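# Shelve the desk's cardboard box with both foam blocks

## Task

Take the cardboard box that sits on the desk and set it on the lowest shelf of the bookcase, standing level (not tilted), with its whole footprint inside the rear half of that shelf. At the end both blue foam blocks must also rest on that same shelf. The robot must not tip over or finish leaning, or the task fails. Everything must stay in place by itself at the end; anything the robot is still holding or propping does not count.

## Robot and tools

ROBOT. TidyBot++: a wheeled base (0.54 m long, 0.50 m wide, 0.38 m tall) on four driven casters, carrying a single seven-joint arm that ends in a two-finger gripper. There is only one arm, so every action has one joints object. The shoulder sits 0.12 m ahead of the base centre and 0.68 m above the floor. Cameras: base_camera, a pinhole camera fixed on the base looking forward (644x364 px), and wrist_camera, a fisheye (644x476 px) that looks wherever the hand points. Loose objects may occasionally get a brief nudge from outside.

FRAMES. Base frame: origin on the floor below the base centre, x forward, y left, z up. hand_pose is reported in this frame and marks the point between the finger pads; its own z axis runs out along the fingers and its y axis is the closing direction. The odometry frame is where the base frame was when the scene began. base_odometry comes from wheel rotation only, so slipping shows up as travel, and it drifts a few cm and degrees over many moves. Heading grows to the left, range -3.142 to 3.142. base_tilt is in degrees, forward and right positive, with a fixed offset of up to about 1 degree.

execute_actions. Arguments: actions (a list holding one action, or empty to just read state and images) and cameras (list of base_camera, wrist_camera or all; omitted/null/all gives both, [] gives none). An action may hold base, joints, or both, plus optional speeds; its motions begin together.
- base: exactly one key, each a relative offset from where the base last reported itself, not a pose. translate_m: metres, forward positive, -2 to 2. strafe_m: metres sideways, left positive, -2 to 2. rotate_rad: radians, counter-clockwise from above positive, -6.3 to 6.3.
- joints: absolute target angles in radians, by name. joint_1_rad any angle (turns whole arm about vertical; positive is clockwise from above, opposite to rotate_rad). joint_2_rad shoulder, -2.249 to 2.249. joint_3_rad any angle (upper-arm roll; from 3.14, positive moves a forward-bent forearm to the right). joint_4_rad elbow, -2.579 to 2.579. joint_5_rad any angle (forearm roll). joint_6_rad wrist, -2.099 to 2.099. joint_7_rad any angle (hand roll; hand down, positive is counter-clockwise from above; at 1.57 fingers open toward left/right). gripper_pos absolute, 0 fully open to 1 fully closed; pad gap roughly 85 x (1 - gripper_pos) mm. Unbounded joints go the short way round, so turn them in steps below half a revolution. Done tolerances: about 0.039 rad for joints 1-4, 0.056 for 5-7, 0.03 for the gripper.
- speeds: per-action caps using the base key names: translate_m and strafe_m 0.05 to 0.5 m/s, rotate_rad 0.1 to 1.57 rad/s (maximum is the default). A base move needing over 8.667 s is refused; no action runs beyond 15 s.
Unknown keys or out-of-range numbers reject the whole call with no motion. A joint or base left out of an action may still be driving toward its previous target.

ARM GEOMETRY. Upper arm 0.42 m, forearm 0.31 m, hand 0.31 m. With joint_1_rad 0, joint_3_rad 3.14, joint_5_rad 0 (near the start) the arm moves in the vertical x-z plane. Tilts from vertical, forward positive: upper arm = joint_2_rad; forearm = joint_2_rad - joint_4_rad; hand = that minus joint_6_rad. Hand offset from shoulder: forward = sum of length*sin(tilt), up = sum of length*cos(tilt). The arm starts folded, hand down, protruding up to 0.08 m ahead of the base with the elbow up to 1.15 m high. A downward-pointing hand reaches no higher than about 0.94 m, and only near the base.

OTHER TOOLS. wait: seconds, 0 to 10; commands nothing new and returns state and images. zoom_image: camera (base_camera or wrist_camera) and region [x0, y0, x1, y1] in pixels from the top-left, at most 504x504, on that camera's latest full image. read_manual: optional section, only "licences"; moves nothing. finished_scene: scene number; irreversible, so the goal must already hold stably.

RESULT LINES. base_status and joint_status report how each motion ended: done; off_target (stopped short, may still be pushing); contact_stop / time_out (target dropped, holding where it stopped); not_followed, with "joint command not followed" and a cause line when a self-collision check withheld arm targets (the gripper still moves). on_its_own lists uncommanded motion. A base "done" only means the wheels turned enough, even if it was blocked. gripper at 1 reading done means the fingers closed on nothing; off_target means something is held. motor_effort gives percent of max torque, peak in brackets (noisy). Motor temperatures lists each arm joint; MOTOR HOT appears from 60 C, OVER-TEMPERATURE FAULT at 75 C with the arm sinking and limit_stop_at_motor_heat in joint_status. ARM HIT means the arm struck the base or itself.

ACCURACY. Friction leaves joints slightly short even when status says done; fix it by sending last command + (wanted - read). hand_pose can be 1-2 cm wrong; trust the images. A held load makes the arm sag; while holding, never send a joint the angle it currently reads.

AVOID. Do not drive while the arm is caught on something about 0.8 m up or higher: the robot can topple. Sideways force on a raised hand can lift wheels; retract the arm or back off to level it. Torque sensors stop the arm for 10 s if they hit 104.5 N m (joints 1-4) or 51.3 N m (joints 5-7); warnings at 56.7 and 29.4. A blocked base keeps shoving until it times out. Avoid drops, slams and hard pushes; keep hold times short to limit heating. The robot holds its last command while you think, and base moves count from the last reported state.

Each tool is called after "Emit:" as a command line: name --argument value for each argument, lists and objects as JSON in quotes; but a table of rows of numbers goes row by row, as --pt "numbers of a row", without its own name.

## Session

Emit:
execute_actions --actions '[]'

Scene clock: 0.00 s.
Motor temperatures (°C, as the motors report them): [35 31 34 35 41 39 40]
base_odometry: x=+0.000 y=+0.000 heading=+0.000 (m, m, rad; odometry frame)
base_tilt: forward=+0.1 right=+0.1 (deg)
base_status: not commanded
joint_positions: joint_1_rad=+0.060 joint_2_rad=-0.326 joint_3_rad=+3.143 joint_4_rad=-2.526 joint_5_rad=-0.029 joint_6_rad=-0.916 joint_7_rad=+1.606 gripper_pos=+0.000
joint_status: not commanded
motor_effort: joint_1_rad=+1 joint_2_rad=-1 joint_3_rad=+2 joint_4_rad=+14 joint_5_rad=+0 joint_6_rad=+0 joint_7_rad=+0 (%)
hand_pose: x=+0.2467 y=+0.0009 z=+0.5843 quat_wxyz=(-0.011, +1.000, -0.022, +0.013) (m; base frame)
pictures: base_camera, wrist_camera
Images, in order (width x height): base_camera 644x364, wrist_camera 644x476.

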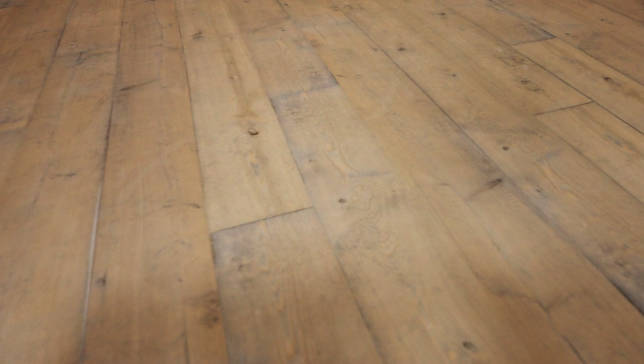

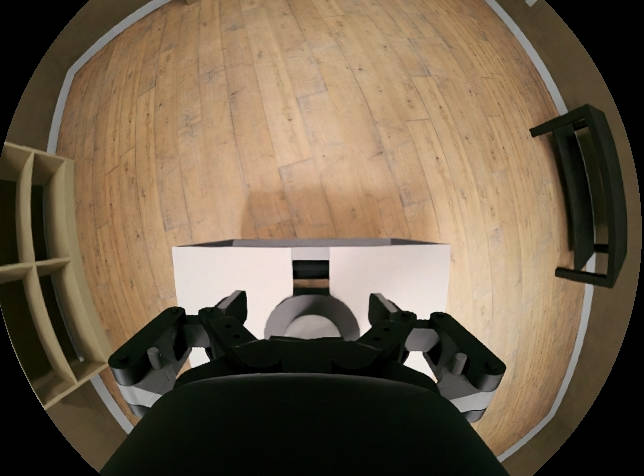

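Emit:
execute_actions --actions '[{"joints":{"joint_1_rad":1.5,"joint_2_rad":-0.3,"joint_4_rad":-2.0,"joint_6_rad":-0.3}}]' --cameras '["wrist_camera"]'

Emit:
execute_actions --actions '[{"joints":{"joint_1_rad":-1.5}}]' --cameras '["wrist_camera"]'

Scene clock: 3.47 s.
Motor temperatures (°C, as the motors report them): [35 31 34 35 41 39 40]
base_odometry: x=+0.000 y=+0.000 heading=+0.000 (m, m, rad; odometry frame)
base_tilt: forward=+0.1 right=+0.1 (deg)
base_status: not commanded
joint_positions: joint_1_rad=+1.490 joint_2_rad=-0.322 joint_3_rad=+3.143 joint_4_rad=-2.016 joint_5_rad=-0.029 joint_6_rad=-0.323 joint_7_rad=+1.606 gripper_pos=+0.000
joint_status: all done
motor_effort: joint_1_rad=+1(1) joint_2_rad=-8(9) joint_3_rad=+2(3) joint_4_rad=+21(21) joint_5_rad=+0(0) joint_6_rad=+8(9) joint_7_rad=-1(0) (%)
hand_pose: x=+0.1597 y=-0.4578 z=+0.9082 quat_wxyz=(+0.360, +0.625, -0.570, +0.393) (m; base frame)
pictures: wrist_camera
Images, in order (width x height): wrist_camera 644x476.

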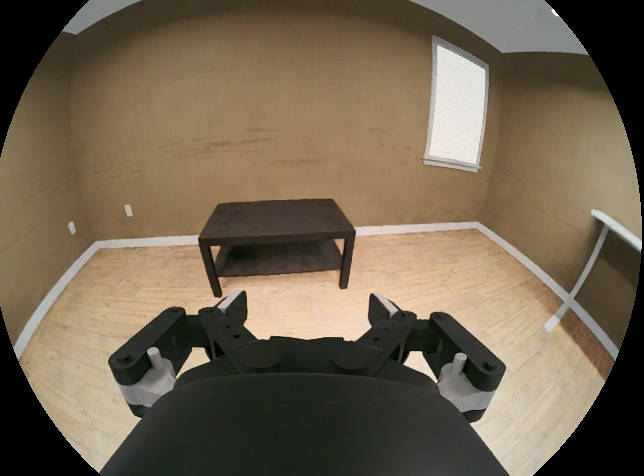

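Scene clock: 7.30 s.
Motor temperatures (°C, as the motors report them): [35 31 34 35 41 39 40]
base_odometry: x=+0.000 y=+0.000 heading=+0.000 (m, m, rad; odometry frame)
base_tilt: forward=+0.1 right=+0.1 (deg)
base_status: not commanded
joint_positions: joint_1_rad=-1.490 joint_2_rad=-0.320 joint_3_rad=+3.143 joint_4_rad=-2.016 joint_5_rad=-0.029 joint_6_rad=-0.323 joint_7_rad=+1.606 gripper_pos=+0.000
joint_status: all done
motor_effort: joint_1_rad=+1(1) joint_2_rad=-8(9) joint_3_rad=+2(3) joint_4_rad=+21(21) joint_5_rad=-1(1) joint_6_rad=+7(8) joint_7_rad=+1(0) (%)
hand_pose: x=+0.1524 y=+0.4590 z=+0.9069 quat_wxyz=(-0.362, +0.619, +0.578, +0.390) (m; base frame)
pictures: wrist_camera
Images, in order (width x height): wrist_camera 644x476.

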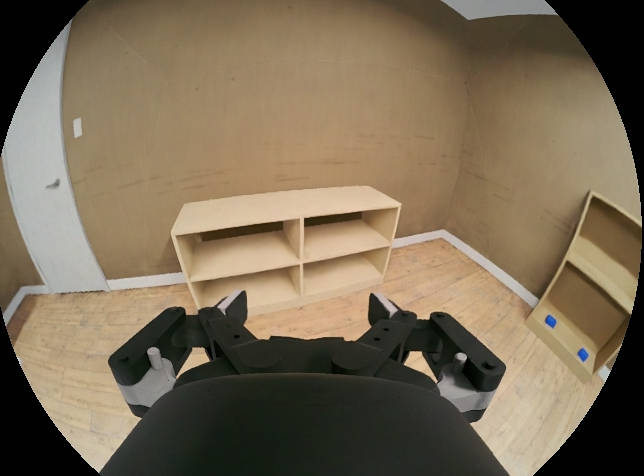

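Bookcase ahead-left, desk behind-right. Look at both.

Emit:
execute_actions --actions '[{"joints":{"joint_1_rad":-0.4}}]' --cameras '["wrist_camera"]'

Emit:
execute_actions --actions '[{"joints":{"joint_1_rad":2.6}}]' --cameras '["wrist_camera"]'

Scene clock: 10.03 s.
Motor temperatures (°C, as the motors report them): [35 31 34 35 41 39 40]
base_odometry: x=+0.000 y=+0.000 heading=+0.000 (m, m, rad; odometry frame)
base_tilt: forward=+0.1 right=+0.1 (deg)
base_status: not commanded
joint_positions: joint_1_rad=-0.410 joint_2_rad=-0.320 joint_3_rad=+3.143 joint_4_rad=-2.016 joint_5_rad=-0.029 joint_6_rad=-0.323 joint_7_rad=+1.606 gripper_pos=+0.000
joint_status: all done
motor_effort: joint_1_rad=+1(0) joint_2_rad=-8(9) joint_3_rad=+2(3) joint_4_rad=+21(21) joint_5_rad=-1(1) joint_6_rad=+7(7) joint_7_rad=+0(1) (%)
hand_pose: x=+0.5396 y=+0.1868 z=+0.9069 quat_wxyz=(-0.110, +0.828, +0.177, +0.521) (m; base frame)
pictures: wrist_camera
Images, in order (width x height): wrist_camera 644x476.

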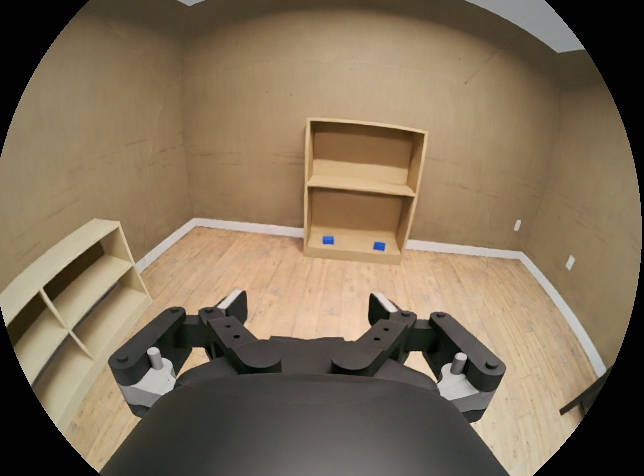

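Scene clock: 13.87 s.
Motor temperatures (°C, as the motors report them): [35 31 34 35 41 39 40]
base_odometry: x=+0.000 y=+0.000 heading=+0.000 (m, m, rad; odometry frame)
base_tilt: forward=+0.1 right=+0.1 (deg)
base_status: not commanded
joint_positions: joint_1_rad=+2.590 joint_2_rad=-0.320 joint_3_rad=+3.143 joint_4_rad=-2.016 joint_5_rad=-0.029 joint_6_rad=-0.323 joint_7_rad=+1.606 gripper_pos=+0.000
joint_status: all done
motor_effort: joint_1_rad=+1(2) joint_2_rad=-8(9) joint_3_rad=+2(2) joint_4_rad=+21(21) joint_5_rad=+0(0) joint_6_rad=+9(9) joint_7_rad=+0(0) (%)
hand_pose: x=-0.2710 y=-0.2443 z=+0.9069 quat_wxyz=(+0.512, +0.235, -0.813, +0.147) (m; base frame)
pictures: wrist_camera
Images, in order (width x height): wrist_camera 644x476.

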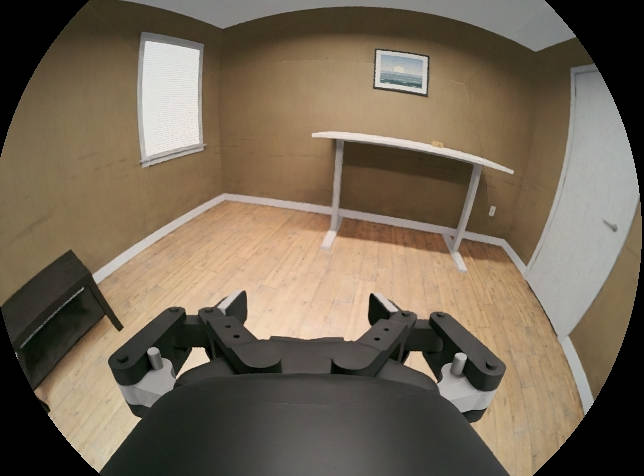

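Emit:
execute_actions --actions '[{"base":{"rotate_rad":3.14},"joints":{"joint_1_rad":0.0,"joint_2_rad":-0.3,"joint_4_rad":-1.6,"joint_6_rad":-0.27}}]'

Emit:
execute_actions --actions '[{"base":{"translate_m":0.8}}]'

Scene clock: 18.27 s.
Motor temperatures (°C, as the motors report them): [35 31 34 35 41 39 40]
base_odometry: x=+0.000 y=+0.000 heading=+3.138 (m, m, rad; odometry frame)
base_tilt: forward=+0.1 right=+0.1 (deg)
base_status: done
joint_positions: joint_1_rad=+0.011 joint_2_rad=-0.297 joint_3_rad=+3.140 joint_4_rad=-1.618 joint_5_rad=-0.029 joint_6_rad=-0.295 joint_7_rad=+1.606 gripper_pos=+0.000
joint_status: all done
motor_effort: joint_1_rad=+1(3) joint_2_rad=-9(14) joint_3_rad=+2(4) joint_4_rad=+21(22) joint_5_rad=-1(2) joint_6_rad=+10(9) joint_7_rad=+0(0) (%)
hand_pose: x=+0.6114 y=-0.0005 z=+1.1479 quat_wxyz=(+0.003, +0.723, +0.002, +0.691) (m; base frame)
pictures: base_camera, wrist_camera
Images, in order (width x height): base_camera 644x364, wrist_camera 644x476.

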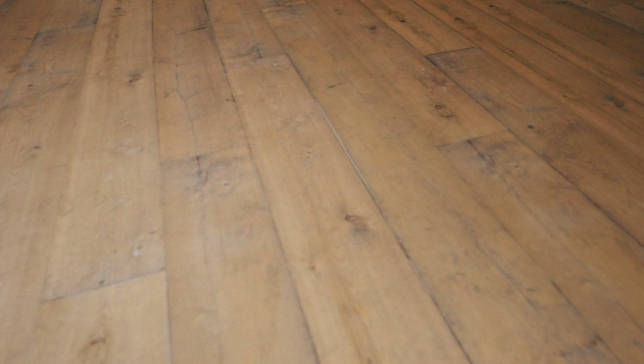

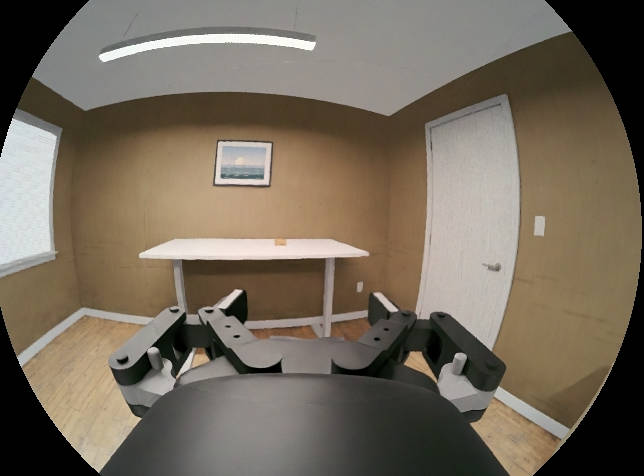

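Scene clock: 21.23 s.
Motor temperatures (°C, as the motors report them): [35 31 34 35 41 39 40]
base_odometry: x=-0.800 y=+0.001 heading=+3.140 (m, m, rad; odometry frame)
base_tilt: forward=+0.1 right=+0.2 (deg)
base_status: done
joint_positions: joint_1_rad=+0.010 joint_2_rad=-0.298 joint_3_rad=+3.140 joint_4_rad=-1.614 joint_5_rad=-0.029 joint_6_rad=-0.291 joint_7_rad=+1.606 gripper_pos=+0.000
joint_status: not commanded
motor_effort: joint_1_rad=+1(0) joint_2_rad=-10(13) joint_3_rad=+1(3) joint_4_rad=+22(22) joint_5_rad=+0(1) joint_6_rad=+9(9) joint_7_rad=+0(0) (%)
hand_pose: x=+0.6106 y=-0.0003 z=+1.1523 quat_wxyz=(+0.003, +0.720, +0.002, +0.694) (m; base frame)
pictures: base_camera, wrist_camera
Images, in order (width x height): base_camera 644x364, wrist_camera 644x476.

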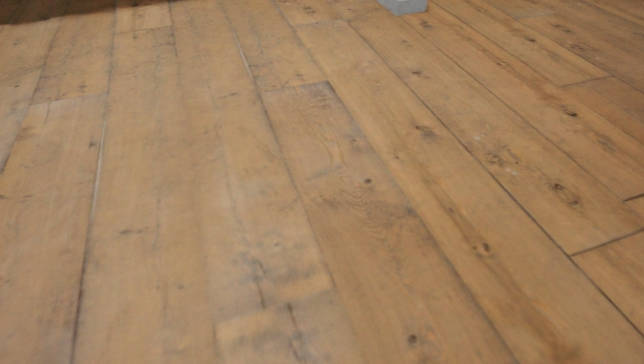

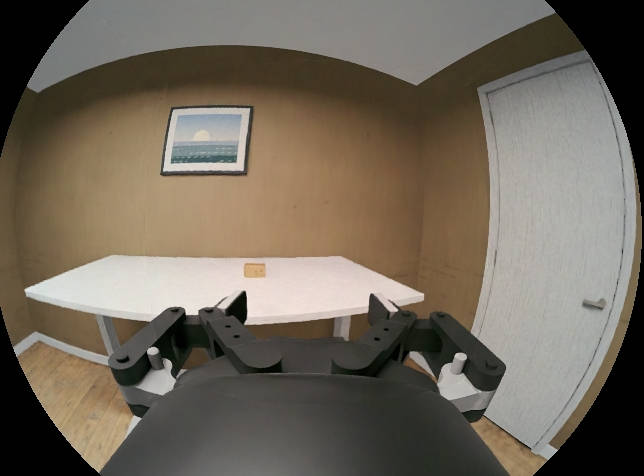

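Emit:
execute_actions --actions '[{"base":{"strafe_m":0.42}}]' --cameras '[]'

Emit:
execute_actions --actions '[{"base":{"translate_m":0.5},"joints":{"joint_6_rad":-0.55}}]'

Scene clock: 24.37 s.
Motor temperatures (°C, as the motors report them): [35 31 34 35 41 40 40]
base_odometry: x=-0.801 y=-0.420 heading=+3.139 (m, m, rad; odometry frame)
base_tilt: forward=+0.1 right=+0.1 (deg)
base_status: done
joint_positions: joint_1_rad=+0.007 joint_2_rad=-0.298 joint_3_rad=+3.140 joint_4_rad=-1.613 joint_5_rad=-0.029 joint_6_rad=-0.290 joint_7_rad=+1.606 gripper_pos=+0.000
joint_status: not commanded
motor_effort: joint_1_rad=+1(2) joint_2_rad=-9(10) joint_3_rad=+3(4) joint_4_rad=+21(22) joint_5_rad=-1(1) joint_6_rad=+8(10) joint_7_rad=+1(0) (%)
hand_pose: x=+0.6105 y=+0.0018 z=+1.1528 quat_wxyz=(+0.001, +0.719, +0.004, +0.695) (m; base frame)
pictures: none
No camera images: the call's "cameras" was empty. Leave "cameras" out to get every camera's image.

Scene clock: 26.73 s.
Motor temperatures (°C, as the motors report them): [35 31 34 35 41 40 40]
base_odometry: x=-1.301 y=-0.419 heading=+3.140 (m, m, rad; odometry frame)
base_tilt: forward=+0.1 right=+0.2 (deg)
base_status: done
joint_positions: joint_1_rad=+0.007 joint_2_rad=-0.296 joint_3_rad=+3.140 joint_4_rad=-1.606 joint_5_rad=-0.029 joint_6_rad=-0.547 joint_7_rad=+1.606 gripper_pos=+0.000
joint_status: all done
motor_effort: joint_1_rad=+1(0) joint_2_rad=-10(14) joint_3_rad=+1(3) joint_4_rad=+21(23) joint_5_rad=-1(1) joint_6_rad=+8(10) joint_7_rad=+0(1) (%)
hand_pose: x=+0.5987 y=+0.0040 z=+1.0771 quat_wxyz=(-0.002, +0.801, +0.007, +0.599) (m; base frame)
pictures: base_camera, wrist_camera
Images, in order (width x height): base_camera 644x364, wrist_camera 644x476.

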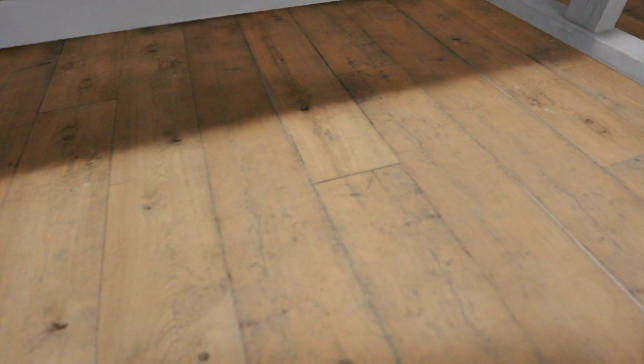

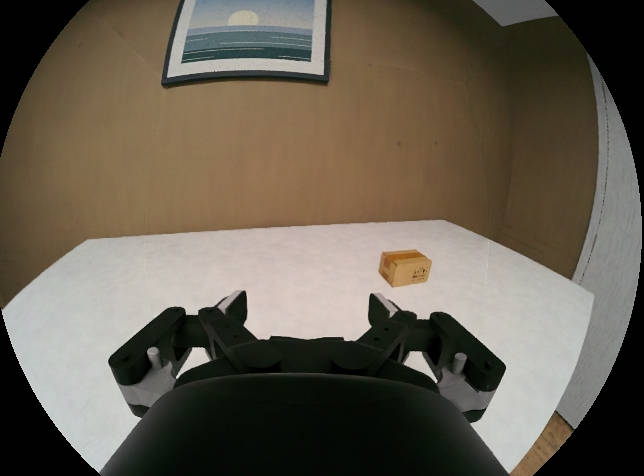

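Emit:
execute_actions --actions '[{"base":{"strafe_m":-0.16},"joints":{"joint_6_rad":-0.75}}]'

Emit:
zoom_image --camera "wrist_camera" --region '[220,180,420,330]'

Scene clock: 29.57 s.
Motor temperatures (°C, as the motors report them): [35 31 34 35 41 40 40]
base_odometry: x=-1.301 y=-0.259 heading=+3.140 (m, m, rad; odometry frame)
base_tilt: forward=+0.1 right=+0.1 (deg)
base_status: done
joint_positions: joint_1_rad=+0.006 joint_2_rad=-0.296 joint_3_rad=+3.142 joint_4_rad=-1.606 joint_5_rad=-0.029 joint_6_rad=-0.744 joint_7_rad=+1.606 gripper_pos=+0.000
joint_status: all done
motor_effort: joint_1_rad=+1(1) joint_2_rad=-9(10) joint_3_rad=+1(5) joint_4_rad=+21(22) joint_5_rad=-1(2) joint_6_rad=+9(9) joint_7_rad=+0(0) (%)
hand_pose: x=+0.5757 y=+0.0045 z=+1.0207 quat_wxyz=(-0.004, +0.856, +0.008, +0.517) (m; base frame)
pictures: base_camera, wrist_camera
Images, in order (width x height): base_camera 644x364, wrist_camera 644x476.

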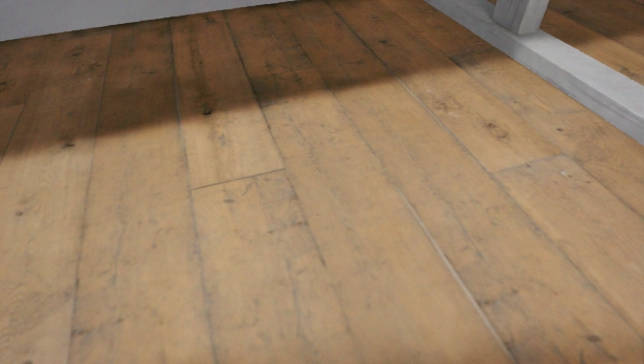

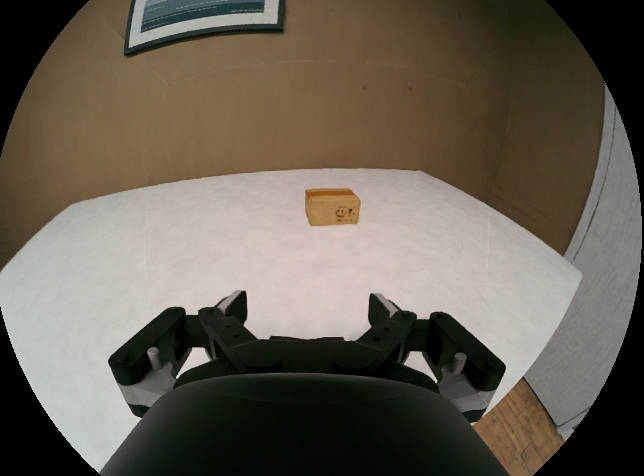

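Region (220, 180, 420, 330) of wrist_camera's 644x476 image, scaled by 2.520; it fills the top 378 rows of this view, and the rest is white.

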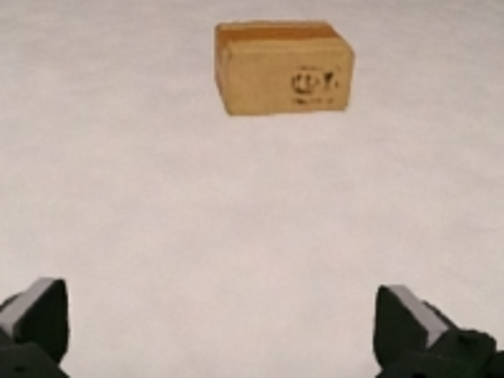

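Emit:
execute_actions --actions '[{"base":{"strafe_m":-0.075},"joints":{"joint_2_rad":-0.3,"joint_4_rad":-1.96,"joint_6_rad":-0.13,"gripper_pos":1}}]' --cameras '[]'

Emit:
execute_actions --actions '[{"base":{"translate_m":0.2},"speeds":{"translate_m":0.15}}]' --cameras '["wrist_camera"]'

Scene clock: 32.80 s.
Motor temperatures (°C, as the motors report them): [35 31 34 35 41 40 40]
base_odometry: x=-1.302 y=-0.184 heading=+3.141 (m, m, rad; odometry frame)
base_tilt: forward=+0.1 right=+0.1 (deg)
base_status: done
joint_positions: joint_1_rad=+0.006 joint_2_rad=-0.296 joint_3_rad=+3.144 joint_4_rad=-1.946 joint_5_rad=-0.029 joint_6_rad=-0.152 joint_7_rad=+1.606 gripper_pos=+0.999
joint_status: all done
motor_effort: joint_1_rad=+1(1) joint_2_rad=-10(11) joint_3_rad=+2(4) joint_4_rad=+21(23) joint_5_rad=+0(1) joint_6_rad=+9(9) joint_7_rad=+0(1) (%)
hand_pose: x=+0.6127 y=-0.0011 z=+0.9878 quat_wxyz=(+0.002, +0.784, +0.000, +0.621) (m; base frame)
pictures: none
No camera images: the call's "cameras" was empty. Leave "cameras" out to get every camera's image.

Scene clock: 34.73 s.
Motor temperatures (°C, as the motors report them): [35 31 34 35 41 40 40]
base_odometry: x=-1.502 y=-0.183 heading=+3.140 (m, m, rad; odometry frame)
base_tilt: forward=+0.1 right=+0.1 (deg)
base_status: done
joint_positions: joint_1_rad=+0.006 joint_2_rad=-0.297 joint_3_rad=+3.144 joint_4_rad=-1.947 joint_5_rad=-0.029 joint_6_rad=-0.151 joint_7_rad=+1.606 gripper_pos=+0.999
joint_status: not commanded
motor_effort: joint_1_rad=+1(1) joint_2_rad=-9(13) joint_3_rad=+2(3) joint_4_rad=+21(23) joint_5_rad=-1(1) joint_6_rad=+8(9) joint_7_rad=-1(0) (%)
hand_pose: x=+0.6122 y=-0.0011 z=+0.9884 quat_wxyz=(+0.002, +0.784, +0.000, +0.621) (m; base frame)
pictures: wrist_camera
Images, in order (width x height): wrist_camera 644x476.

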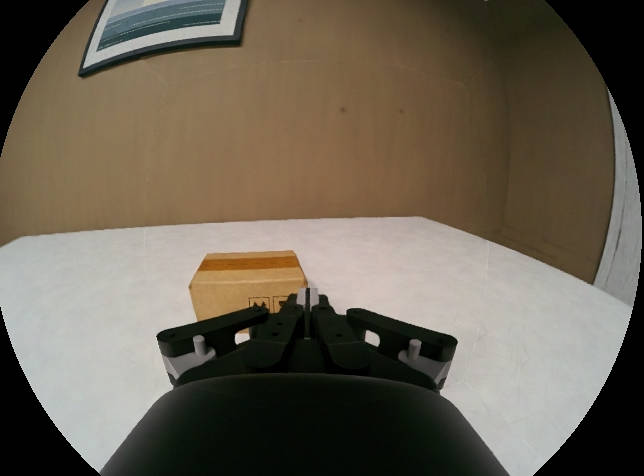

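Emit:
execute_actions --actions '[{"base":{"strafe_m":0.02}}]' --cameras '[]'

Emit:
execute_actions --actions '[{"base":{"translate_m":0.13},"speeds":{"translate_m":0.06}}]' --cameras '["wrist_camera"]'

Scene clock: 35.83 s.
Motor temperatures (°C, as the motors report them): [35 31 34 35 41 40 40]
base_odometry: x=-1.502 y=-0.203 heading=+3.140 (m, m, rad; odometry frame)
base_tilt: forward=+0.1 right=+0.1 (deg)
base_status: done
joint_positions: joint_1_rad=+0.005 joint_2_rad=-0.297 joint_3_rad=+3.142 joint_4_rad=-1.947 joint_5_rad=-0.029 joint_6_rad=-0.151 joint_7_rad=+1.606 gripper_pos=+0.999
joint_status: not commanded
motor_effort: joint_1_rad=+1(1) joint_2_rad=-10(11) joint_3_rad=+2(4) joint_4_rad=+22(22) joint_5_rad=-1(1) joint_6_rad=+8(9) joint_7_rad=-1(1) (%)
hand_pose: x=+0.6122 y=-0.0001 z=+0.9884 quat_wxyz=(+0.002, +0.784, +0.001, +0.621) (m; base frame)
pictures: none
No camera images: the call's "cameras" was empty. Leave "cameras" out to get every camera's image.

Scene clock: 38.47 s.
Motor temperatures (°C, as the motors report them): [35 31 34 35 41 40 40]
base_odometry: x=-1.632 y=-0.203 heading=+3.140 (m, m, rad; odometry frame)
base_tilt: forward=+0.1 right=+0.1 (deg)
base_status: done
joint_positions: joint_1_rad=+0.005 joint_2_rad=-0.299 joint_3_rad=+3.142 joint_4_rad=-1.948 joint_5_rad=-0.029 joint_6_rad=-0.150 joint_7_rad=+1.606 gripper_pos=+0.999
joint_status: not commanded
motor_effort: joint_1_rad=+1(0) joint_2_rad=-10(12) joint_3_rad=+2(2) joint_4_rad=+22(23) joint_5_rad=+0(0) joint_6_rad=+8(10) joint_7_rad=-1(1) (%)
hand_pose: x=+0.6119 y=-0.0001 z=+0.9889 quat_wxyz=(+0.002, +0.783, +0.001, +0.622) (m; base frame)
pictures: wrist_camera
Images, in order (width x height): wrist_camera 644x476.

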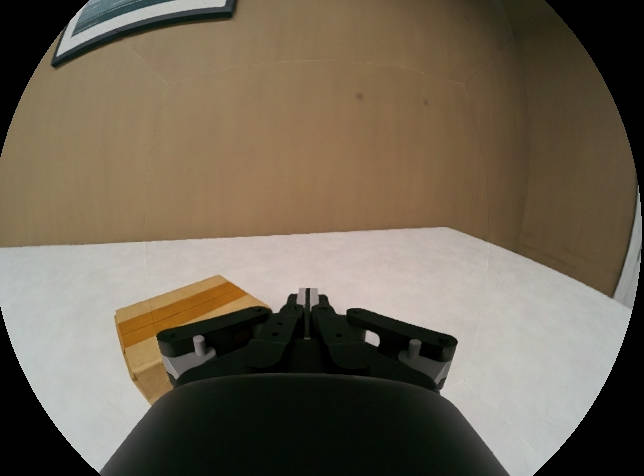

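Emit:
execute_actions --actions '[{"base":{"translate_m":-0.07}}]' --cameras '[]'

Emit:
execute_actions --actions '[{"base":{"strafe_m":0.035}}]' --cameras '[]'

Emit:
execute_actions --actions '[{"base":{"translate_m":0.08},"speeds":{"translate_m":0.06}}]' --cameras '[]'

Emit:
execute_actions --actions '[{"base":{"translate_m":-0.25}}]' --cameras '["wrist_camera"]'

Scene clock: 40.20 s.
Motor temperatures (°C, as the motors report them): [35 31 34 35 41 40 40]
base_odometry: x=-1.562 y=-0.203 heading=+3.140 (m, m, rad; odometry frame)
base_tilt: forward=+0.1 right=+0.1 (deg)
base_status: done
joint_positions: joint_1_rad=+0.005 joint_2_rad=-0.302 joint_3_rad=+3.142 joint_4_rad=-1.948 joint_5_rad=-0.029 joint_6_rad=-0.150 joint_7_rad=+1.606 gripper_pos=+0.999
joint_status: not commanded
motor_effort: joint_1_rad=+1(2) joint_2_rad=-11(13) joint_3_rad=+2(3) joint_4_rad=+22(23) joint_5_rad=+0(0) joint_6_rad=+9(9) joint_7_rad=-1(0) (%)
hand_pose: x=+0.6109 y=-0.0001 z=+0.9904 quat_wxyz=(+0.002, +0.782, +0.001, +0.623) (m; base frame)
pictures: none
No camera images: the call's "cameras" was empty. Leave "cameras" out to get every camera's image.

Scene clock: 41.10 s.
Motor temperatures (°C, as the motors report them): [35 31 34 35 41 40 40]
base_odometry: x=-1.563 y=-0.238 heading=+3.140 (m, m, rad; odometry frame)
base_tilt: forward=+0.1 right=+0.1 (deg)
base_status: done
joint_positions: joint_1_rad=+0.004 joint_2_rad=-0.302 joint_3_rad=+3.141 joint_4_rad=-1.948 joint_5_rad=-0.029 joint_6_rad=-0.150 joint_7_rad=+1.606 gripper_pos=+0.999
joint_status: not commanded
motor_effort: joint_1_rad=+1(1) joint_2_rad=-9(10) joint_3_rad=+2(4) joint_4_rad=+22(22) joint_5_rad=+0(0) joint_6_rad=+8(9) joint_7_rad=+0(0) (%)
hand_pose: x=+0.6109 y=+0.0011 z=+0.9904 quat_wxyz=(+0.001, +0.782, +0.002, +0.623) (m; base frame)
pictures: none
No camera images: the call's "cameras" was empty. Leave "cameras" out to get every camera's image.

Scene clock: 42.83 s.
Motor temperatures (°C, as the motors report them): [35 31 34 35 41 40 40]
base_odometry: x=-1.643 y=-0.239 heading=+3.140 (m, m, rad; odometry frame)
base_tilt: forward=+0.1 right=+0.1 (deg)
base_status: done
joint_positions: joint_1_rad=+0.004 joint_2_rad=-0.302 joint_3_rad=+3.141 joint_4_rad=-1.948 joint_5_rad=-0.029 joint_6_rad=-0.149 joint_7_rad=+1.606 gripper_pos=+0.999
joint_status: not commanded
motor_effort: joint_1_rad=+1(0) joint_2_rad=-8(13) joint_3_rad=+2(2) joint_4_rad=+21(23) joint_5_rad=+0(0) joint_6_rad=+9(9) joint_7_rad=+0(1) (%)
hand_pose: x=+0.6107 y=+0.0011 z=+0.9905 quat_wxyz=(+0.001, +0.782, +0.002, +0.623) (m; base frame)
pictures: none
No camera images: the call's "cameras" was empty. Leave "cameras" out to get every camera's image.

Scene clock: 44.70 s.
Motor temperatures (°C, as the motors report them): [35 31 34 35 41 40 40]
base_odometry: x=-1.393 y=-0.239 heading=+3.140 (m, m, rad; odometry frame)
base_tilt: forward=+0.1 right=+0.1 (deg)
base_status: done
joint_positions: joint_1_rad=+0.003 joint_2_rad=-0.304 joint_3_rad=+3.141 joint_4_rad=-1.949 joint_5_rad=-0.029 joint_6_rad=-0.149 joint_7_rad=+1.606 gripper_pos=+0.999
joint_status: not commanded
motor_effort: joint_1_rad=+1(1) joint_2_rad=-9(12) joint_3_rad=+2(1) joint_4_rad=+22(23) joint_5_rad=+0(0) joint_6_rad=+8(8) joint_7_rad=+0(0) (%)
hand_pose: x=+0.6102 y=+0.0015 z=+0.9910 quat_wxyz=(+0.001, +0.781, +0.003, +0.624) (m; base frame)
pictures: wrist_camera
Images, in order (width x height): wrist_camera 644x476.

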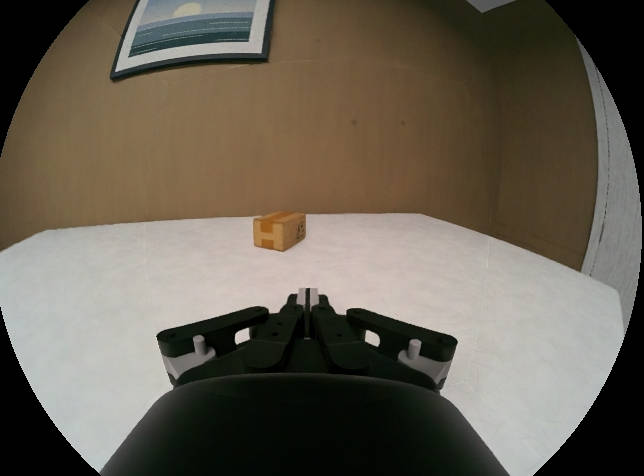

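Emit:
execute_actions --actions '[{"base":{"rotate_rad":-0.4},"joints":{"gripper_pos":0}}]' --cameras '[]'

Emit:
execute_actions --actions '[{"base":{"strafe_m":0.41}}]' --cameras '["wrist_camera"]'

Scene clock: 46.80 s.
Motor temperatures (°C, as the motors report them): [35 31 34 35 41 40 40]
base_odometry: x=-1.393 y=-0.239 heading=+2.742 (m, m, rad; odometry frame)
base_tilt: forward=+0.1 right=+0.1 (deg)
base_status: done
joint_positions: joint_1_rad=+0.003 joint_2_rad=-0.304 joint_3_rad=+3.145 joint_4_rad=-1.949 joint_5_rad=-0.029 joint_6_rad=-0.149 joint_7_rad=+1.606 gripper_pos=+0.000
joint_status: all done
motor_effort: joint_1_rad=+1(3) joint_2_rad=-9(10) joint_3_rad=+2(5) joint_4_rad=+22(22) joint_5_rad=-1(1) joint_6_rad=+8(9) joint_7_rad=+0(0) (%)
hand_pose: x=+0.6102 y=-0.0007 z=+0.9910 quat_wxyz=(+0.002, +0.781, +0.001, +0.624) (m; base frame)
pictures: none
No camera images: the call's "cameras" was empty. Leave "cameras" out to get every camera's image.

Scene clock: 48.97 s.
Motor temperatures (°C, as the motors report them): [35 31 34 35 41 40 40]
base_odometry: x=-1.553 y=-0.616 heading=+2.741 (m, m, rad; odometry frame)
base_tilt: forward=+0.1 right=+0.1 (deg)
base_status: done
joint_positions: joint_1_rad=+0.003 joint_2_rad=-0.304 joint_3_rad=+3.143 joint_4_rad=-1.949 joint_5_rad=-0.029 joint_6_rad=-0.149 joint_7_rad=+1.606 gripper_pos=+0.000
joint_status: not commanded
motor_effort: joint_1_rad=+1(1) joint_2_rad=-9(10) joint_3_rad=+3(1) joint_4_rad=+22(22) joint_5_rad=-1(1) joint_6_rad=+8(9) joint_7_rad=+0(0) (%)
hand_pose: x=+0.6102 y=+0.0006 z=+0.9910 quat_wxyz=(+0.001, +0.781, +0.002, +0.624) (m; base frame)
pictures: wrist_camera
Images, in order (width x height): wrist_camera 644x476.

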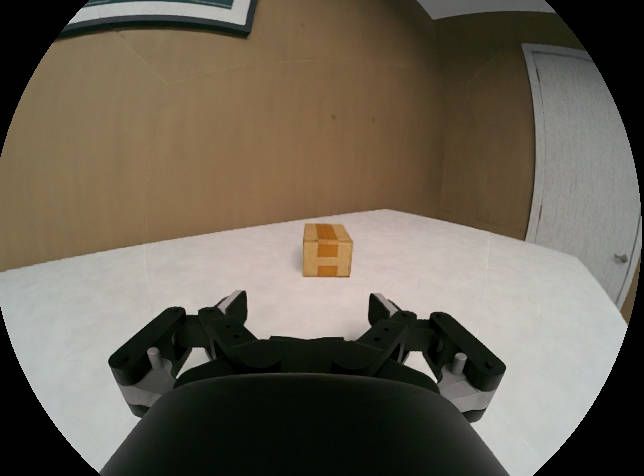

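Emit:
execute_actions --actions '[{"base":{"strafe_m":-0.025}}]' --cameras '[]'

Emit:
execute_actions --actions '[{"base":{"translate_m":0.17},"speeds":{"translate_m":0.1}}]' --cameras '["wrist_camera"]'

Scene clock: 50.30 s.
Motor temperatures (°C, as the motors report them): [35 31 34 35 41 40 40]
base_odometry: x=-1.543 y=-0.593 heading=+2.741 (m, m, rad; odometry frame)
base_tilt: forward=+0.1 right=+0.1 (deg)
base_status: done
joint_positions: joint_1_rad=+0.003 joint_2_rad=-0.304 joint_3_rad=+3.145 joint_4_rad=-1.949 joint_5_rad=-0.029 joint_6_rad=-0.149 joint_7_rad=+1.606 gripper_pos=+0.000
joint_status: not commanded
motor_effort: joint_1_rad=+1(2) joint_2_rad=-9(10) joint_3_rad=+2(4) joint_4_rad=+22(22) joint_5_rad=-1(1) joint_6_rad=+9(9) joint_7_rad=+0(1) (%)
hand_pose: x=+0.6102 y=-0.0006 z=+0.9910 quat_wxyz=(+0.002, +0.781, +0.001, +0.624) (m; base frame)
pictures: none
No camera images: the call's "cameras" was empty. Leave "cameras" out to get every camera's image.

Scene clock: 54.60 s.
Motor temperatures (°C, as the motors report them): [35 32 34 35 41 40 40]
base_odometry: x=-1.698 y=-0.528 heading=+2.734 (m, m, rad; odometry frame)
base_tilt: forward=+0.0 right=+0.2 (deg)
base_status: translate_m time_out (by the wheels' count: +0.168 of +0.170)
joint_positions: joint_1_rad=-0.044 joint_2_rad=-0.584 joint_3_rad=+3.144 joint_4_rad=-1.954 joint_5_rad=-0.029 joint_6_rad=-0.147 joint_7_rad=+1.606 gripper_pos=+0.000
joint_status: not commanded
motor_effort: joint_1_rad=+8(11) joint_2_rad=+54(56) joint_3_rad=+1(5) joint_4_rad=+21(25) joint_5_rad=-1(1) joint_6_rad=+10(9) joint_7_rad=+0(0) (%)
hand_pose: x=+0.5056 y=+0.0181 z=+1.1121 quat_wxyz=(-0.015, +0.688, +0.017, +0.726) (m; base frame)
pictures: wrist_camera
Images, in order (width x height): wrist_camera 644x476.

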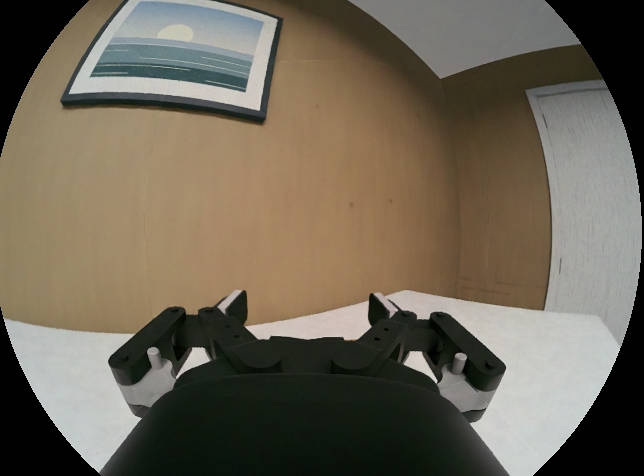

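Emit:
execute_actions --actions '[{"base":{"translate_m":-0.2},"joints":{"joint_1_rad":0,"joint_2_rad":-0.3}}]'

Emit:
execute_actions --actions '[{"joints":{"joint_2_rad":0.05,"joint_4_rad":-1.66,"joint_6_rad":-0.08}}]' --cameras '["wrist_camera"]'

Scene clock: 57.17 s.
Motor temperatures (°C, as the motors report them): [35 32 34 35 41 40 40]
base_odometry: x=-1.514 y=-0.607 heading=+2.735 (m, m, rad; odometry frame)
base_tilt: forward=+0.1 right=+0.2 (deg)
base_status: done
joint_positions: joint_1_rad=-0.005 joint_2_rad=-0.297 joint_3_rad=+3.144 joint_4_rad=-1.961 joint_5_rad=-0.029 joint_6_rad=-0.144 joint_7_rad=+1.606 gripper_pos=+0.000
joint_status: all done
motor_effort: joint_1_rad=+1(11) joint_2_rad=-8(53) joint_3_rad=+2(4) joint_4_rad=+21(24) joint_5_rad=-1(0) joint_6_rad=+8(9) joint_7_rad=+1(0) (%)
hand_pose: x=+0.6116 y=+0.0038 z=+0.9816 quat_wxyz=(-0.001, +0.786, +0.004, +0.618) (m; base frame)
pictures: base_camera, wrist_camera
Images, in order (width x height): base_camera 644x364, wrist_camera 644x476.

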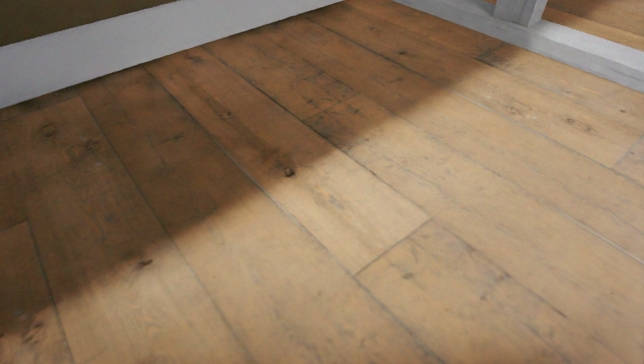

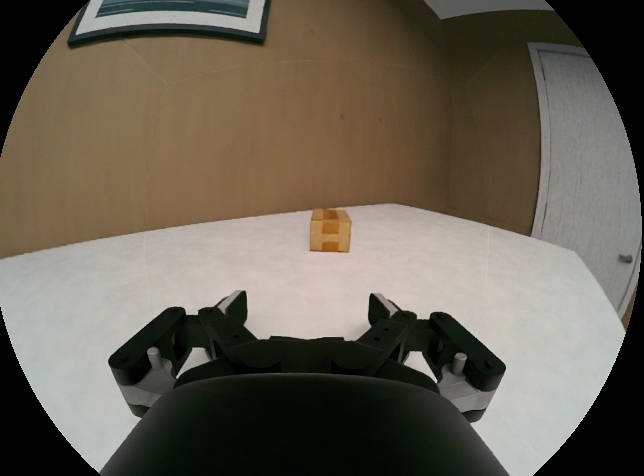

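Scene clock: 58.63 s.
Motor temperatures (°C, as the motors report them): [35 32 34 35 41 40 40]
base_odometry: x=-1.514 y=-0.607 heading=+2.735 (m, m, rad; odometry frame)
base_tilt: forward=+0.1 right=+0.1 (deg)
base_status: not commanded
joint_positions: joint_1_rad=-0.005 joint_2_rad=+0.043 joint_3_rad=+3.144 joint_4_rad=-1.679 joint_5_rad=-0.029 joint_6_rad=-0.106 joint_7_rad=+1.606 gripper_pos=+0.000
joint_status: all done
motor_effort: joint_1_rad=+1(1) joint_2_rad=-20(23) joint_3_rad=+1(2) joint_4_rad=+21(22) joint_5_rad=-1(0) joint_6_rad=+10(9) joint_7_rad=+0(0) (%)
hand_pose: x=+0.7491 y=+0.0040 z=+0.9759 quat_wxyz=(+0.000, +0.792, +0.004, +0.611) (m; base frame)
pictures: wrist_camera
Images, in order (width x height): wrist_camera 644x476.

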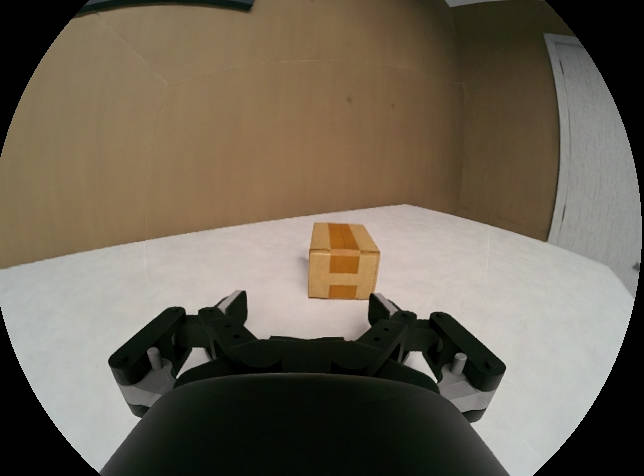

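Emit:
execute_actions --actions '[{"base":{"strafe_m":-0.035}}]' --cameras '[]'

Emit:
execute_actions --actions '[{"joints":{"joint_2_rad":0.33,"joint_4_rad":-1.33,"joint_6_rad":-0.1}}]' --cameras '["wrist_camera"]'

Scene clock: 59.90 s.
Motor temperatures (°C, as the motors report them): [35 32 34 35 41 40 40]
base_odometry: x=-1.500 y=-0.575 heading=+2.735 (m, m, rad; odometry frame)
base_tilt: forward=+0.1 right=+0.2 (deg)
base_status: done
joint_positions: joint_1_rad=+0.002 joint_2_rad=+0.043 joint_3_rad=+3.145 joint_4_rad=-1.677 joint_5_rad=-0.029 joint_6_rad=-0.104 joint_7_rad=+1.606 gripper_pos=+0.000
joint_status: not commanded
motor_effort: joint_1_rad=+1(5) joint_2_rad=-21(22) joint_3_rad=+1(6) joint_4_rad=+21(22) joint_5_rad=-1(0) joint_6_rad=+9(9) joint_7_rad=+0(0) (%)
hand_pose: x=+0.7495 y=-0.0007 z=+0.9773 quat_wxyz=(+0.002, +0.791, +0.001, +0.612) (m; base frame)
pictures: none
No camera images: the call's "cameras" was empty. Leave "cameras" out to get every camera's image.

Scene clock: 74.90 s.
Motor temperatures (°C, as the motors report them): [35 32 34 35 41 40 40]
base_odometry: x=-1.500 y=-0.575 heading=+2.734 (m, m, rad; odometry frame)
base_tilt: forward=+0.1 right=+0.2 (deg)
base_status: not commanded
joint_positions: joint_1_rad=+0.018 joint_2_rad=+0.260 joint_3_rad=+3.144 joint_4_rad=-1.341 joint_5_rad=-0.029 joint_6_rad=-0.104 joint_7_rad=+1.606 gripper_pos=+0.000
joint_status: joint_2_rad off_target (ended at +0.260, target +0.330); the others done
motor_effort: joint_1_rad=-4(5) joint_2_rad=-11(28) joint_3_rad=+1(5) joint_4_rad=+21(26) joint_5_rad=-1(0) joint_6_rad=+8(9) joint_7_rad=+0(1) (%)
hand_pose: x=+0.8497 y=-0.0124 z=+1.0372 quat_wxyz=(+0.008, +0.753, -0.004, +0.658) (m; base frame)
pictures: wrist_camera
Images, in order (width x height): wrist_camera 644x476.

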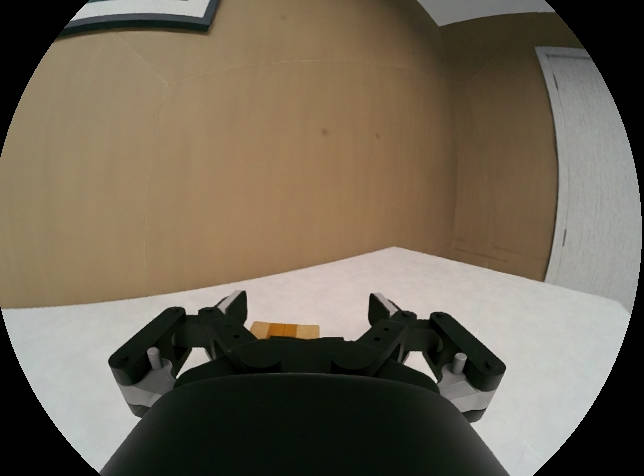

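Emit:
execute_actions --actions '[{"joints":{"joint_1_rad":-0.02,"joint_2_rad":0.24,"joint_6_rad":-0.29}}]' --cameras '["wrist_camera"]'

Emit:
execute_actions --actions '[{"joints":{"gripper_pos":1}}]' --cameras '["wrist_camera"]'

Scene clock: 76.43 s.
Motor temperatures (°C, as the motors report them): [35 32 34 36 41 40 40]
base_odometry: x=-1.500 y=-0.575 heading=+2.734 (m, m, rad; odometry frame)
base_tilt: forward=+0.1 right=+0.2 (deg)
base_status: not commanded
joint_positions: joint_1_rad=-0.010 joint_2_rad=+0.244 joint_3_rad=+3.144 joint_4_rad=-1.330 joint_5_rad=-0.029 joint_6_rad=-0.267 joint_7_rad=+1.606 gripper_pos=+0.000
joint_status: all done
motor_effort: joint_1_rad=+0(4) joint_2_rad=-25(27) joint_3_rad=+1(1) joint_4_rad=+22(23) joint_5_rad=+0(1) joint_6_rad=+8(9) joint_7_rad=+1(1) (%)
hand_pose: x=+0.8350 y=+0.0092 z=+1.0057 quat_wxyz=(-0.003, +0.796, +0.008, +0.605) (m; base frame)
pictures: wrist_camera
Images, in order (width x height): wrist_camera 644x476.

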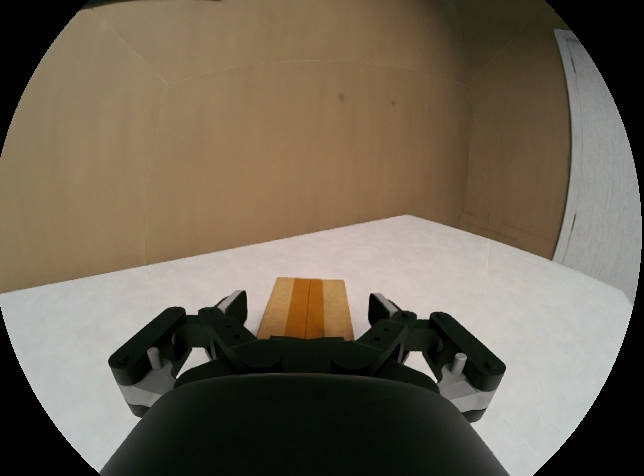

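Scene clock: 77.53 s.
Motor temperatures (°C, as the motors report them): [35 32 34 36 41 40 40]
base_odometry: x=-1.500 y=-0.575 heading=+2.734 (m, m, rad; odometry frame)
base_tilt: forward=+0.1 right=+0.2 (deg)
base_status: not commanded
joint_positions: joint_1_rad=-0.010 joint_2_rad=+0.244 joint_3_rad=+3.144 joint_4_rad=-1.330 joint_5_rad=-0.029 joint_6_rad=-0.267 joint_7_rad=+1.606 gripper_pos=+0.365
joint_status: gripper_pos off_target (ended at +0.365, target +1.000)
motor_effort: joint_1_rad=+0(0) joint_2_rad=-26(26) joint_3_rad=+1(1) joint_4_rad=+22(22) joint_5_rad=-1(1) joint_6_rad=+9(9) joint_7_rad=+0(0) (%)
hand_pose: x=+0.8348 y=+0.0092 z=+1.0061 quat_wxyz=(-0.003, +0.796, +0.008, +0.605) (m; base frame)
pictures: wrist_camera
Images, in order (width x height): wrist_camera 644x476.

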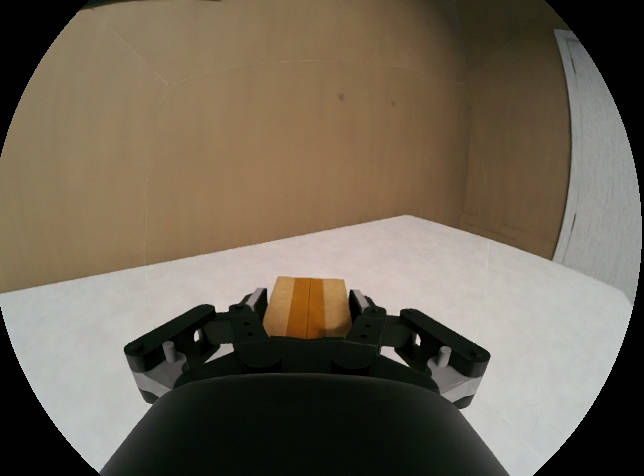

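Emit:
execute_actions --actions '[{"joints":{"joint_2_rad":0.1,"joint_4_rad":-1.4}}]' --cameras '[]'

Emit:
execute_actions --actions '[{"base":{"translate_m":-0.7},"joints":{"joint_2_rad":-0.3,"joint_4_rad":-1.9}}]' --cameras '[]'

Emit:
execute_actions --actions '[{"base":{"rotate_rad":-2.5}}]' --cameras '[]'

Emit:
execute_actions --actions '[{"base":{"translate_m":1.3}}]'

Scene clock: 79.33 s.
Motor temperatures (°C, as the motors report them): [35 32 34 36 41 40 40]
base_odometry: x=-1.500 y=-0.575 heading=+2.734 (m, m, rad; odometry frame)
base_tilt: forward=+0.1 right=+0.2 (deg)
base_status: not commanded
joint_positions: joint_1_rad=-0.010 joint_2_rad=+0.110 joint_3_rad=+3.144 joint_4_rad=-1.393 joint_5_rad=-0.029 joint_6_rad=-0.274 joint_7_rad=+1.606 gripper_pos=+0.365
joint_status: all done
motor_effort: joint_1_rad=+1(0) joint_2_rad=-24(30) joint_3_rad=+2(1) joint_4_rad=+23(24) joint_5_rad=+0(0) joint_6_rad=+9(10) joint_7_rad=+0(0) (%)
hand_pose: x=+0.7834 y=+0.0088 z=+1.0574 quat_wxyz=(-0.003, +0.776, +0.008, +0.630) (m; base frame)
pictures: none
No camera images: the call's "cameras" was empty. Leave "cameras" out to get every camera's image.

Scene clock: 82.03 s.
Motor temperatures (°C, as the motors report them): [35 32 34 36 41 40 40]
base_odometry: x=-0.857 y=-0.852 heading=+2.735 (m, m, rad; odometry frame)
base_tilt: forward=+0.1 right=+0.1 (deg)
base_status: done
joint_positions: joint_1_rad=-0.010 joint_2_rad=-0.301 joint_3_rad=+3.144 joint_4_rad=-1.895 joint_5_rad=-0.029 joint_6_rad=-0.276 joint_7_rad=+1.606 gripper_pos=+0.366
joint_status: all done
motor_effort: joint_1_rad=+1(1) joint_2_rad=-11(29) joint_3_rad=+2(0) joint_4_rad=+23(25) joint_5_rad=-1(1) joint_6_rad=+10(10) joint_7_rad=+0(0) (%)
hand_pose: x=+0.6061 y=+0.0076 z=+0.9846 quat_wxyz=(-0.004, +0.805, +0.008, +0.594) (m; base frame)
pictures: none
No camera images: the call's "cameras" was empty. Leave "cameras" out to get every camera's image.

Scene clock: 84.93 s.
Motor temperatures (°C, as the motors report them): [35 32 34 36 41 40 40]
base_odometry: x=-0.857 y=-0.852 heading=+0.236 (m, m, rad; odometry frame)
base_tilt: forward=+0.1 right=+0.1 (deg)
base_status: done
joint_positions: joint_1_rad=-0.015 joint_2_rad=-0.301 joint_3_rad=+3.143 joint_4_rad=-1.895 joint_5_rad=-0.029 joint_6_rad=-0.276 joint_7_rad=+1.606 gripper_pos=+0.366
joint_status: not commanded
motor_effort: joint_1_rad=+1(3) joint_2_rad=-10(12) joint_3_rad=+2(4) joint_4_rad=+23(23) joint_5_rad=+0(1) joint_6_rad=+9(10) joint_7_rad=+0(0) (%)
hand_pose: x=+0.6060 y=+0.0100 z=+0.9845 quat_wxyz=(-0.005, +0.805, +0.010, +0.594) (m; base frame)
pictures: none
No camera images: the call's "cameras" was empty. Leave "cameras" out to get every camera's image.

Scene clock: 88.83 s.
Motor temperatures (°C, as the motors report them): [35 32 34 36 41 40 40]
base_odometry: x=+0.408 y=-0.549 heading=+0.235 (m, m, rad; odometry frame)
base_tilt: forward=+0.1 right=+0.1 (deg)
base_status: done
joint_positions: joint_1_rad=-0.015 joint_2_rad=-0.299 joint_3_rad=+3.143 joint_4_rad=-1.895 joint_5_rad=-0.029 joint_6_rad=-0.277 joint_7_rad=+1.606 gripper_pos=+0.366
joint_status: not commanded
motor_effort: joint_1_rad=+1(2) joint_2_rad=-9(14) joint_3_rad=+2(4) joint_4_rad=+22(24) joint_5_rad=-1(1) joint_6_rad=+9(10) joint_7_rad=+0(0) (%)
hand_pose: x=+0.6063 y=+0.0100 z=+0.9834 quat_wxyz=(-0.005, +0.805, +0.010, +0.593) (m; base frame)
pictures: base_camera, wrist_camera
Images, in order (width x height): base_camera 644x364, wrist_camera 644x476.

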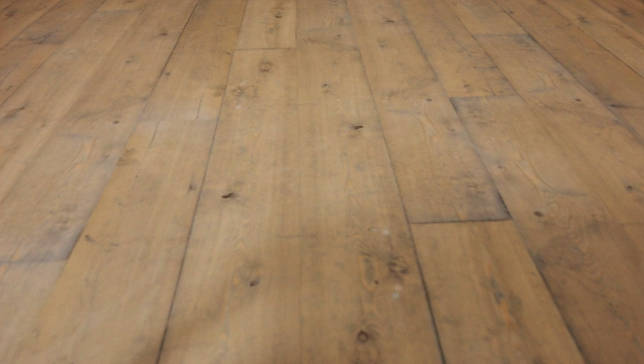

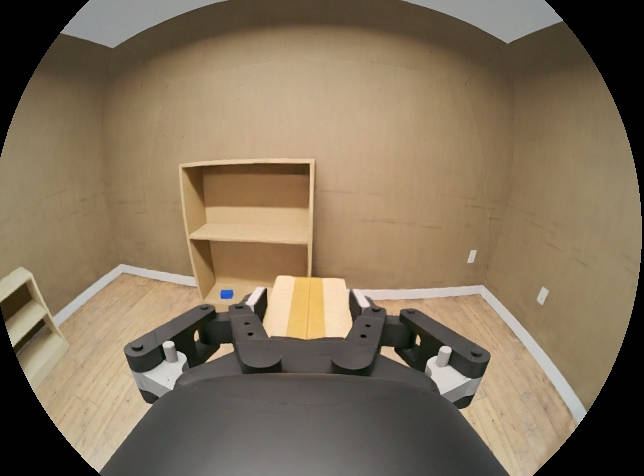

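Emit:
execute_actions --actions '[{"base":{"strafe_m":0.42},"joints":{"joint_2_rad":1.95,"joint_4_rad":-0.45,"joint_6_rad":0.58}}]'

Scene clock: 93.40 s.
Motor temperatures (°C, as the motors report them): [35 32 34 36 41 40 40]
base_odometry: x=+0.310 y=-0.141 heading=+0.235 (m, m, rad; odometry frame)
base_tilt: forward=+0.1 right=+0.1 (deg)
base_status: done
joint_positions: joint_1_rad=-0.021 joint_2_rad=+1.945 joint_3_rad=+3.142 joint_4_rad=-0.473 joint_5_rad=-0.029 joint_6_rad=+0.548 joint_7_rad=+1.606 gripper_pos=+0.366
joint_status: all done
motor_effort: joint_1_rad=+0(4) joint_2_rad=-48(55) joint_3_rad=+1(2) joint_4_rad=+17(23) joint_5_rad=-1(1) joint_6_rad=+9(10) joint_7_rad=+0(0) (%)
hand_pose: x=+1.0160 y=+0.0157 z=+0.2006 quat_wxyz=(+0.003, +0.805, +0.008, +0.594) (m; base frame)
pictures: base_camera, wrist_camera
Images, in order (width x height): base_camera 644x364, wrist_camera 644x476.

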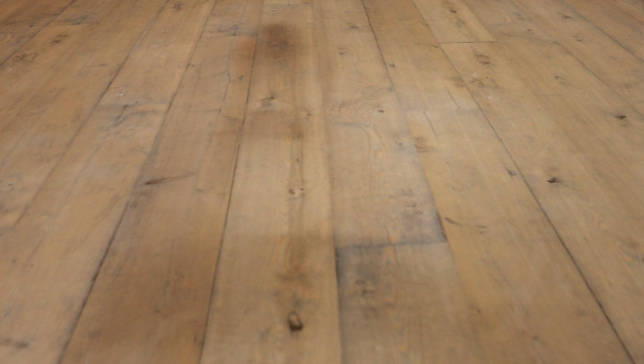

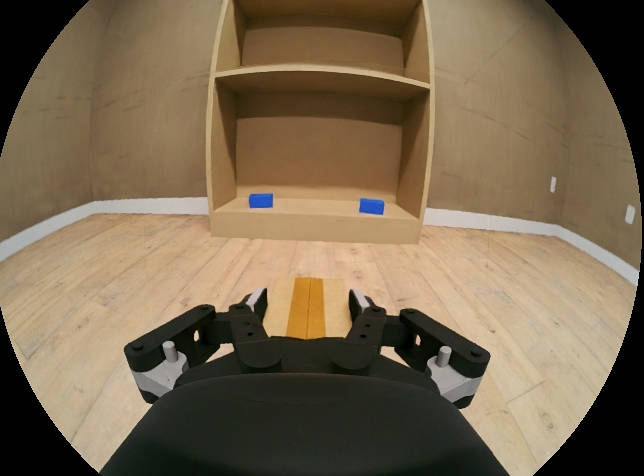

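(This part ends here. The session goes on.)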